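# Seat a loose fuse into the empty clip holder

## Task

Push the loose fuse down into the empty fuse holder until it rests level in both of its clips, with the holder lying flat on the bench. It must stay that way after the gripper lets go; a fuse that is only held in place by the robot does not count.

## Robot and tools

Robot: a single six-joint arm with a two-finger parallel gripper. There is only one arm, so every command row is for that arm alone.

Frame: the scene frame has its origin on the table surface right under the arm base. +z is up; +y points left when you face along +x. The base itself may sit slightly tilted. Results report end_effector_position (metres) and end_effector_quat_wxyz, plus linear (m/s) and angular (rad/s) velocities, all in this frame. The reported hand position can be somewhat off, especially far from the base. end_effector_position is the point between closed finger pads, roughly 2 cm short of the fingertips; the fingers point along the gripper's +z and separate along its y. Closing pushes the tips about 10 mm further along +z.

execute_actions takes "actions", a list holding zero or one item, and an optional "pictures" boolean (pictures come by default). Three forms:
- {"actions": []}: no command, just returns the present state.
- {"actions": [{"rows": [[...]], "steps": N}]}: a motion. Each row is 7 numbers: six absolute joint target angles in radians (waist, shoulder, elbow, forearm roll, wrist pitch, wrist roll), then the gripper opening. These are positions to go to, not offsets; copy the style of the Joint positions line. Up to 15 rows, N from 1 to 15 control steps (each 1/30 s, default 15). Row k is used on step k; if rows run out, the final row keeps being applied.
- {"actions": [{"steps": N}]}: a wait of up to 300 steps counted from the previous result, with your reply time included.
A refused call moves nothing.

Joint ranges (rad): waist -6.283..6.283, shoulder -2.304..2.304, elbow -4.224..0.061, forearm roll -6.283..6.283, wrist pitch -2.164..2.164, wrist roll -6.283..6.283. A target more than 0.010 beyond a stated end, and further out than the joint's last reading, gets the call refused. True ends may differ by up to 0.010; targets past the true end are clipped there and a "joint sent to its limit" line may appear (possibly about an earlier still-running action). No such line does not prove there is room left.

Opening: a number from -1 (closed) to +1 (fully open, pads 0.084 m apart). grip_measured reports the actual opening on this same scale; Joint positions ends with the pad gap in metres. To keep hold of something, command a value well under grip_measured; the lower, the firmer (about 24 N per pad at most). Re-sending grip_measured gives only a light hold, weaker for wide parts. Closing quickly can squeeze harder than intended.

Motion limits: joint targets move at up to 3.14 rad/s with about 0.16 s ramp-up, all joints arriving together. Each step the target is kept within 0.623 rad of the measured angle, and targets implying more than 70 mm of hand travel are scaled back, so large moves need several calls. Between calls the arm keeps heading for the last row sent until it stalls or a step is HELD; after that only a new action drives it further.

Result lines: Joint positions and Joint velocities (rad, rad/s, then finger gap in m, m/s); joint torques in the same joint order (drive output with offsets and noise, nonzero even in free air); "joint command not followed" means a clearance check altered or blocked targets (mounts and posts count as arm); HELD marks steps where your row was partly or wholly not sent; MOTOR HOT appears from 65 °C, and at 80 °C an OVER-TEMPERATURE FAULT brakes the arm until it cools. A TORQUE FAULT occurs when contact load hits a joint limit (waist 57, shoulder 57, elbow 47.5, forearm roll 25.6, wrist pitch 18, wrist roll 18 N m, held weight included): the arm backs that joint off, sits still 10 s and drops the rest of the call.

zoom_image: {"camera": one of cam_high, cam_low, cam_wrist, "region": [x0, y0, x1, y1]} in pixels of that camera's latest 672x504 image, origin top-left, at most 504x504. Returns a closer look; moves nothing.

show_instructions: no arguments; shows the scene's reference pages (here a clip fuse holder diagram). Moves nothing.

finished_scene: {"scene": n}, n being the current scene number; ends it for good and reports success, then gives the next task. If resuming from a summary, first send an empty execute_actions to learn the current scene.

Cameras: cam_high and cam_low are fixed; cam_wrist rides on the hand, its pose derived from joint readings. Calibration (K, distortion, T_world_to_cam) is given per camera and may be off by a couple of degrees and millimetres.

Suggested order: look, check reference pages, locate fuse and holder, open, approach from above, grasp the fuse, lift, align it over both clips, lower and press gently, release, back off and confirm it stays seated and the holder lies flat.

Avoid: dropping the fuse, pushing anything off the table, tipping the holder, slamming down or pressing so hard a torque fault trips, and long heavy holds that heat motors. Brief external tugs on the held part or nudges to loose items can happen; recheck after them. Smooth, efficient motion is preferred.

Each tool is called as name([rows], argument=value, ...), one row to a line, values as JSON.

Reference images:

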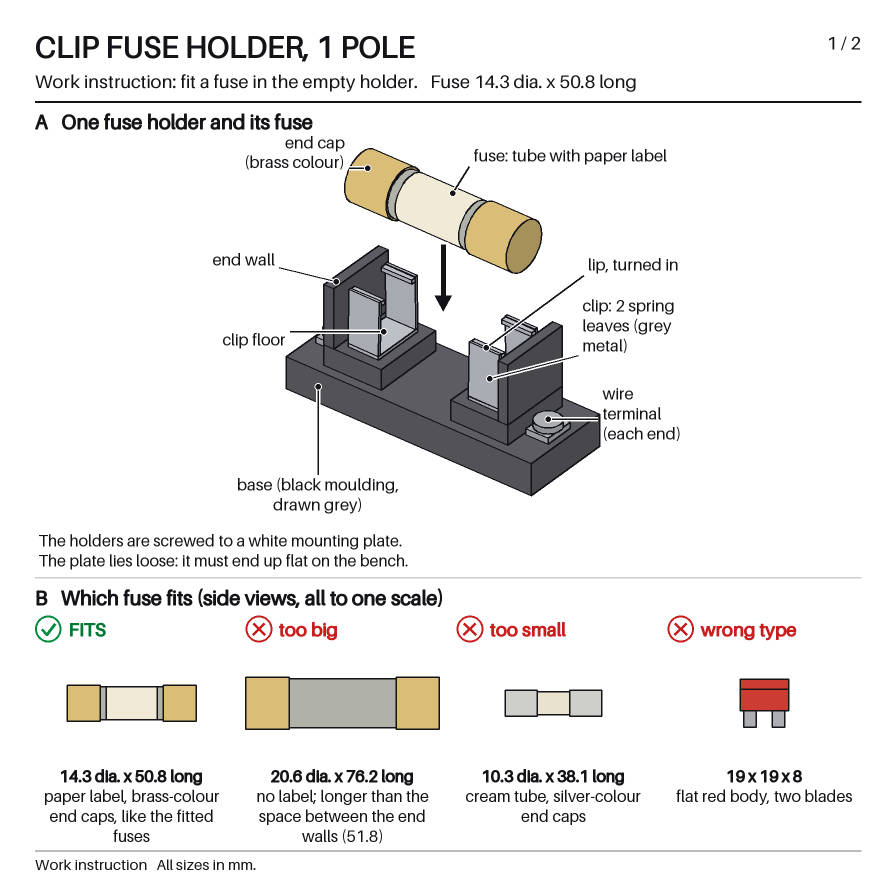

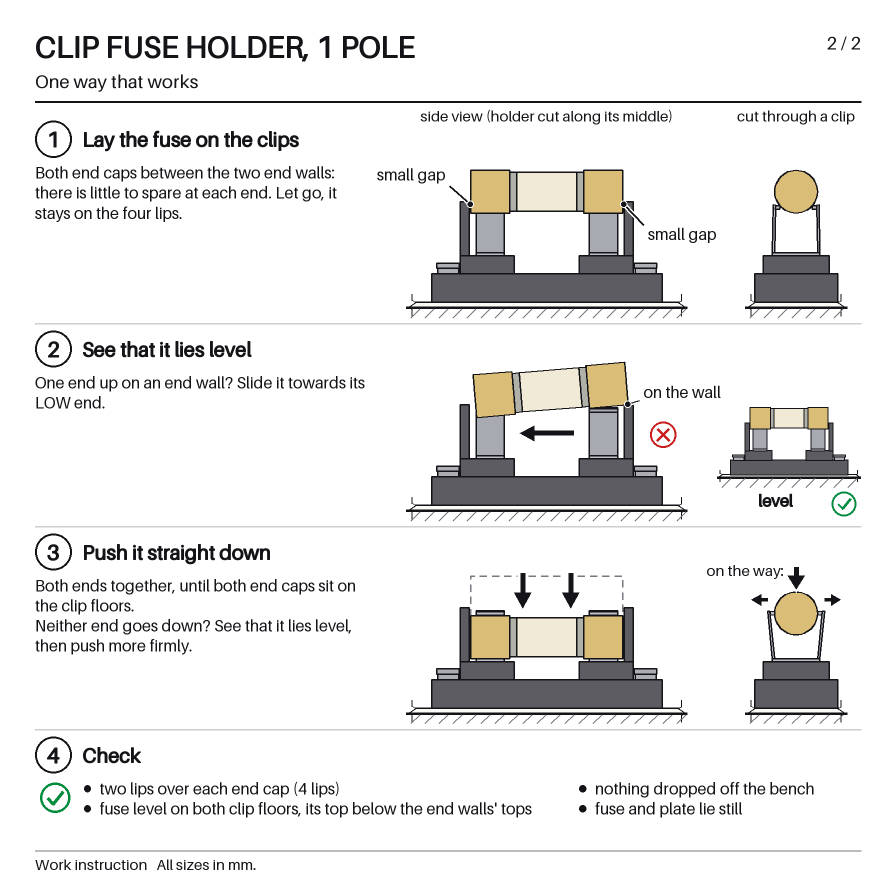

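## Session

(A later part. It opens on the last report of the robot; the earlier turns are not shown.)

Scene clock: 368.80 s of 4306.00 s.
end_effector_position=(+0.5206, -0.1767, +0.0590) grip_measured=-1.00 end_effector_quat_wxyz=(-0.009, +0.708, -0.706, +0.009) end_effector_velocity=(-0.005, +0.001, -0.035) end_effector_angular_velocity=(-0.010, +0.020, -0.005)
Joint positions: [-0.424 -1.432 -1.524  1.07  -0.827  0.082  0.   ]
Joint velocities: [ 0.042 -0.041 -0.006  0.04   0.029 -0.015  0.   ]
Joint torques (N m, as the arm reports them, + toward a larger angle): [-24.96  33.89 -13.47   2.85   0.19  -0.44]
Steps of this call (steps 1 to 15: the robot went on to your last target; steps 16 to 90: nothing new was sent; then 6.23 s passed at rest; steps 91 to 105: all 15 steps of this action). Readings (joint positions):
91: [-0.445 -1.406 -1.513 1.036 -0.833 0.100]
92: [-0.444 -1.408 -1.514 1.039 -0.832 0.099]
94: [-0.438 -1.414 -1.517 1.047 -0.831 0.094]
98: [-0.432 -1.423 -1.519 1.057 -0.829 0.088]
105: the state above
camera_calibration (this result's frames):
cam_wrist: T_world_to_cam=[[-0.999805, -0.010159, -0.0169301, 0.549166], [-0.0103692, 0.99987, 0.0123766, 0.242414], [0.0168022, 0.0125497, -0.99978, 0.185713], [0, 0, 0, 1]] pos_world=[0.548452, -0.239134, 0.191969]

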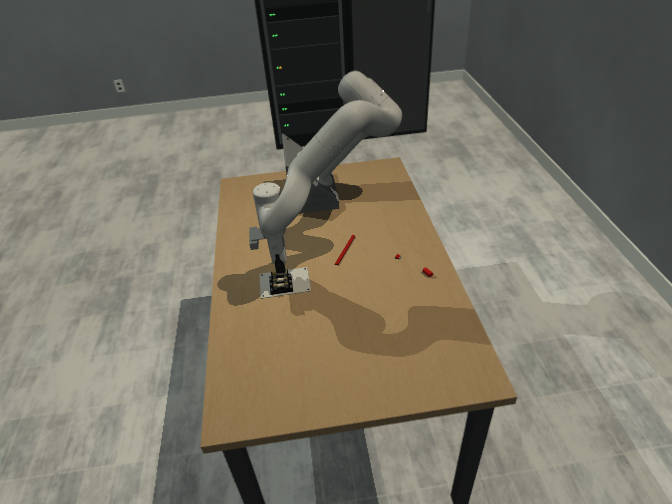

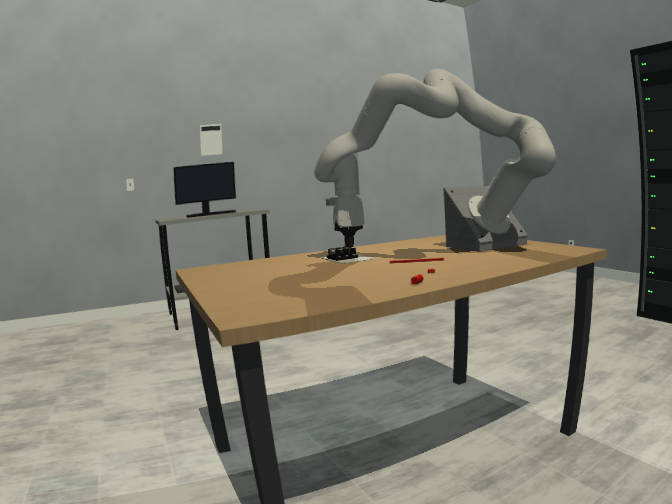

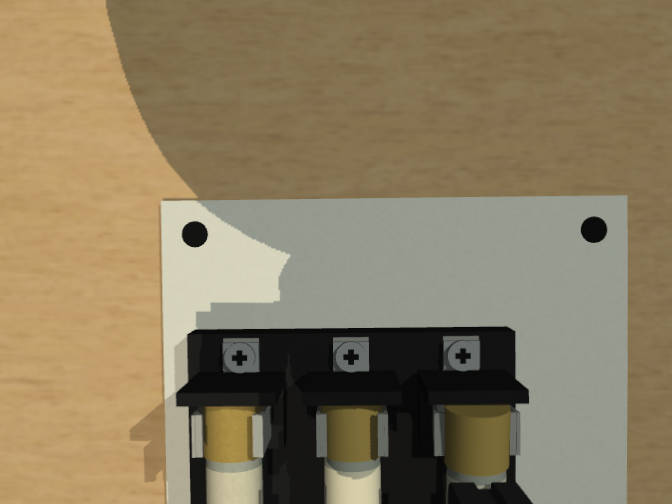

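Going in. Continue down.

execute_actions([
  {"rows":[[-0.4218,-1.4354,-1.5241,1.0725,-0.8253,0.0799,-1],[-0.4218,-1.4354,-1.5241,1.0725,-0.8253,0.0799,-1],[-0.4218,-1.4354,-1.5241,1.0725,-0.8253,0.0799,-1],[-0.4179,-1.4403,-1.526,1.0786,-0.824,0.0765,-1],[-0.4179,-1.4403,-1.526,1.0786,-0.824,0.0765,-1],[-0.4179,-1.4403,-1.526,1.0786,-0.824,0.0765,-1],[-0.4179,-1.4403,-1.526,1.0786,-0.824,0.0765,-1],[-0.414,-1.4453,-1.5278,1.0848,-0.8227,0.0731,-1]]},
])

zoom_image(camera="cam_low", region=[310, 210, 390, 270])

Scene clock: 377.97 s of 4306.00 s.
end_effector_position=(+0.5216, -0.1769, +0.0523) grip_measured=-1.00 end_effector_quat_wxyz=(-0.009, +0.708, -0.706, +0.010) end_effector_velocity=(-0.000, +0.001, -0.005) end_effector_angular_velocity=(-0.001, +0.004, +0.006)
Joint positions: [-0.416 -1.443 -1.529  1.083 -0.823  0.074  0.   ]
Joint velocities: [ 0.007 -0.005 -0.     0.005  0.003 -0.007  0.   ]
Joint torques (N m, as the arm reports them, + toward a larger angle): [-9.41 21.51 -9.26  5.02  0.43 -0.45]
Steps of this call (steps 1 to 15: the robot went on to your last target; steps 16 to 90: nothing new was sent; then 5.67 s passed at rest; steps 91 to 105: all 15 steps of this action). Readings (joint positions):
91: [-0.422 -1.435 -1.524 1.072 -0.825 0.080]
92: [-0.422 -1.435 -1.524 1.073 -0.825 0.080]
94: [-0.422 -1.435 -1.524 1.073 -0.825 0.080]
98: [-0.420 -1.438 -1.526 1.076 -0.825 0.078]
105: the state above
camera_calibration (this result's frames):
cam_wrist: T_world_to_cam=[[-0.999766, -0.0110117, -0.0185955, 0.549984], [-0.0112376, 0.999864, 0.0120879, 0.243171], [0.0184598, 0.0122941, -0.999754, 0.178088], [0, 0, 0, 1]] pos_world=[0.549301, -0.239271, 0.185332]

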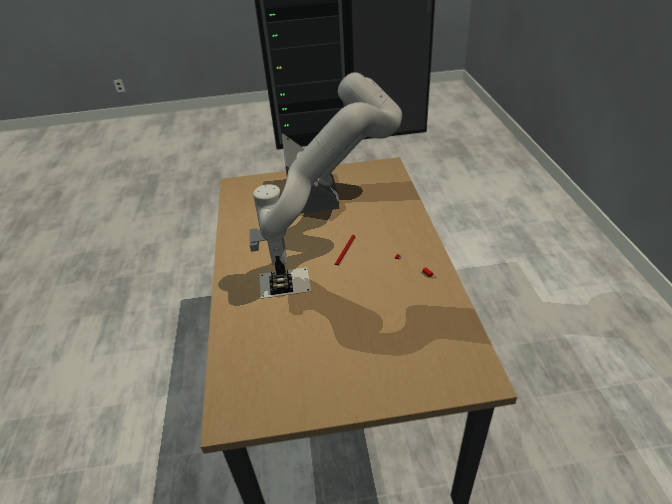

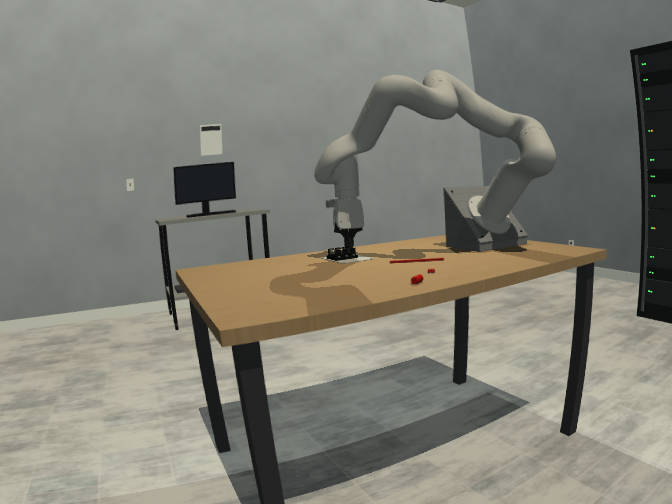

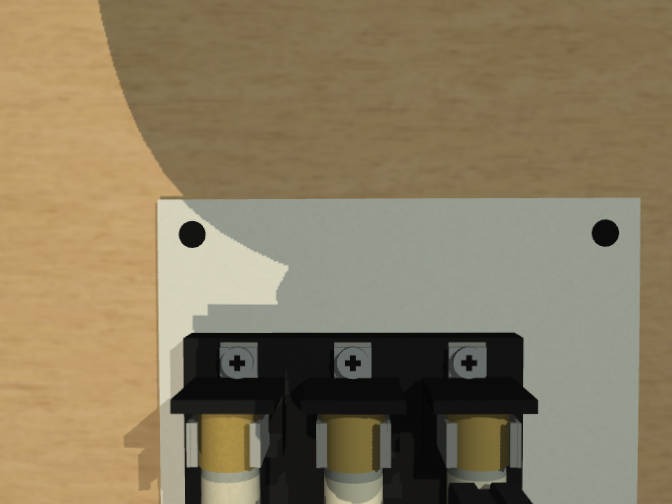

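Region (310, 210, 390, 270) of cam_low's 672x504 image, scaled by 6.300, with more detail than that image has; it fills the top 378 rows of this view, and the rest is white.

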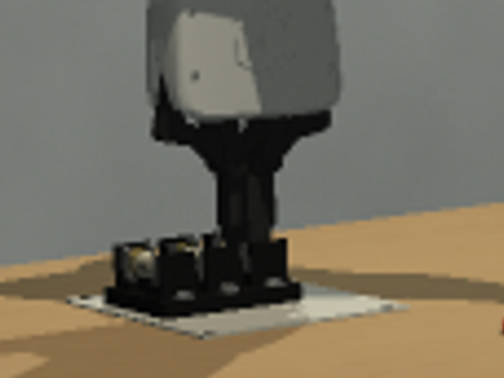

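Looks seated; lift to the viewing pose.

execute_actions([
  {"rows":[[-0.4452,-1.4057,-1.513,1.0356,-0.8331,0.1003,-1],[-0.4452,-1.4057,-1.513,1.0356,-0.8331,0.1003,-1],[-0.4452,-1.4057,-1.513,1.0356,-0.8331,0.1003,-1],[-0.4452,-1.4057,-1.513,1.0356,-0.8331,0.1003,-1],[-0.4452,-1.4057,-1.513,1.0356,-0.8331,0.1003,-1],[-0.4452,-1.4057,-1.513,1.0356,-0.8331,0.1003,-1],[-0.42,-1.2108,-1.3367,1.0447,-0.843,0.124,-1]]},
], pictures=false)

execute_actions([
  {"rows":[[-0.42,-1.2108,-1.3367,1.0447,-0.843,0.124,-1]],"steps":10},
])

zoom_image(camera="cam_wrist", region=[200, 100, 500, 360])

Scene clock: 387.93 s of 4306.00 s.
end_effector_position=(+0.5185, -0.1203, +0.1130) grip_measured=-1.00 end_effector_quat_wxyz=(-0.009, +0.709, -0.705, +0.010) end_effector_velocity=(-0.023, +0.119, +0.072) end_effector_angular_velocity=(+0.009, +0.007, -0.011)
Joint positions: [-0.423 -1.243 -1.369  1.044 -0.842  0.119  0.   ]
Joint velocities: [ 0.032  0.348  0.323  0.003 -0.019  0.048  0.   ]
Joint torques (N m, as the arm reports them, + toward a larger angle): [-26.92  21.71 -15.8    2.36   0.22  -0.41]
Steps of this call (steps 1 to 15: the robot went on to your last target; steps 16 to 90: nothing new was sent; then 6.47 s passed at rest; steps 91 to 105: all 15 steps of this action). Readings (joint positions):
91: [-0.416 -1.442 -1.528 1.084 -0.823 0.073]
92: [-0.418 -1.440 -1.526 1.080 -0.823 0.076]
94: [-0.425 -1.431 -1.518 1.064 -0.826 0.085]
98: [-0.438 -1.407 -1.507 1.045 -0.831 0.097]
105: the state above

Scene clock: 388.27 s of 4306.00 s.
end_effector_position=(+0.5150, -0.1097, +0.1187) grip_measured=-1.00 end_effector_quat_wxyz=(-0.008, +0.708, -0.707, +0.009) end_effector_velocity=(+0.001, +0.004, +0.004) end_effector_angular_velocity=(-0.002, -0.002, +0.002)
Joint positions: [-0.42  -1.212 -1.338  1.045 -0.843  0.124  0.   ]
Joint velocities: [ 0.001  0.013  0.009 -0.    -0.     0.002  0.   ]
Joint torques (N m, as the arm reports them, + toward a larger angle): [-26.54  35.87 -16.52   3.     0.11  -0.44]
Steps of this call (steps 1 to 10: all 10 steps of this action). Readings (joint positions):
1: [-0.422 -1.234 -1.359 1.045 -0.842 0.121]
2: [-0.421 -1.227 -1.352 1.045 -0.842 0.122]
4: [-0.421 -1.220 -1.344 1.045 -0.843 0.123]
8: [-0.420 -1.214 -1.338 1.045 -0.843 0.124]
10: the state above
camera_calibration (this result's frames):
cam_wrist: T_world_to_cam=[[-0.999836, -0.00913293, -0.0156636, 0.545241], [-0.00932333, 0.999883, 0.0121257, 0.174194], [0.0155511, 0.0122697, -0.999804, 0.245292], [0, 0, 0, 1]] pos_world=[0.542961, -0.172204, 0.251672]

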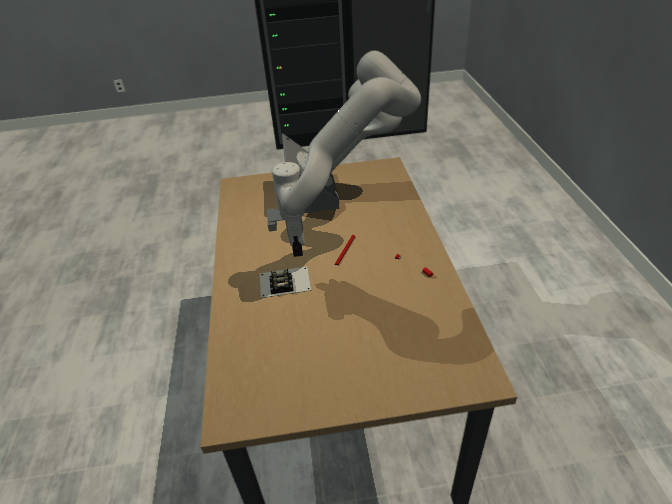

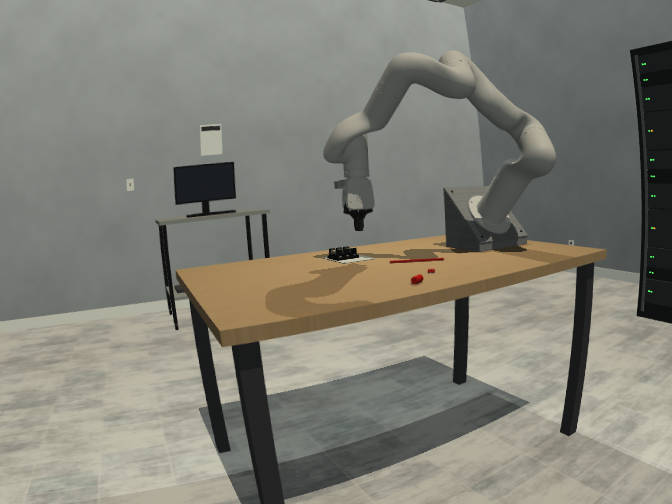

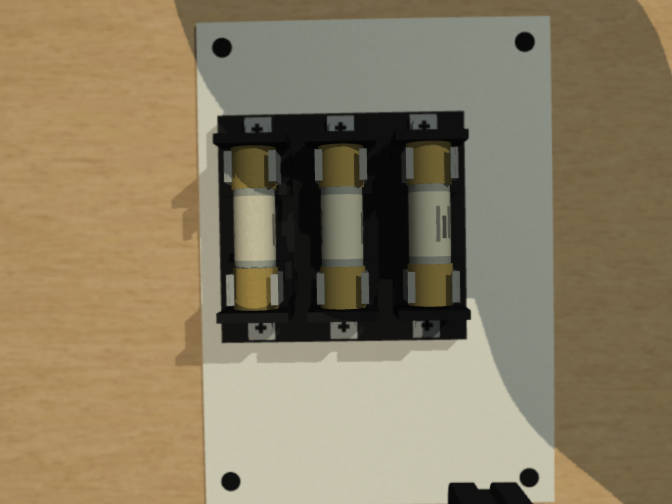

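Region (200, 100, 500, 360) of cam_wrist's 672x504 image, scaled by 1.680, with more detail than that image has; it fills the top 437 rows of this view, and the rest is white.

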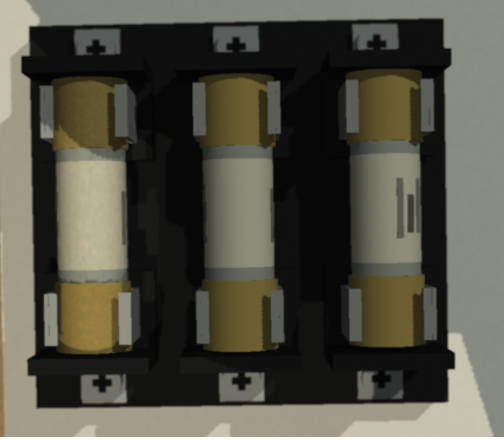

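Seated, matching its neighbours.

finished_scene(scene=1)

The scene is finished: the task was done.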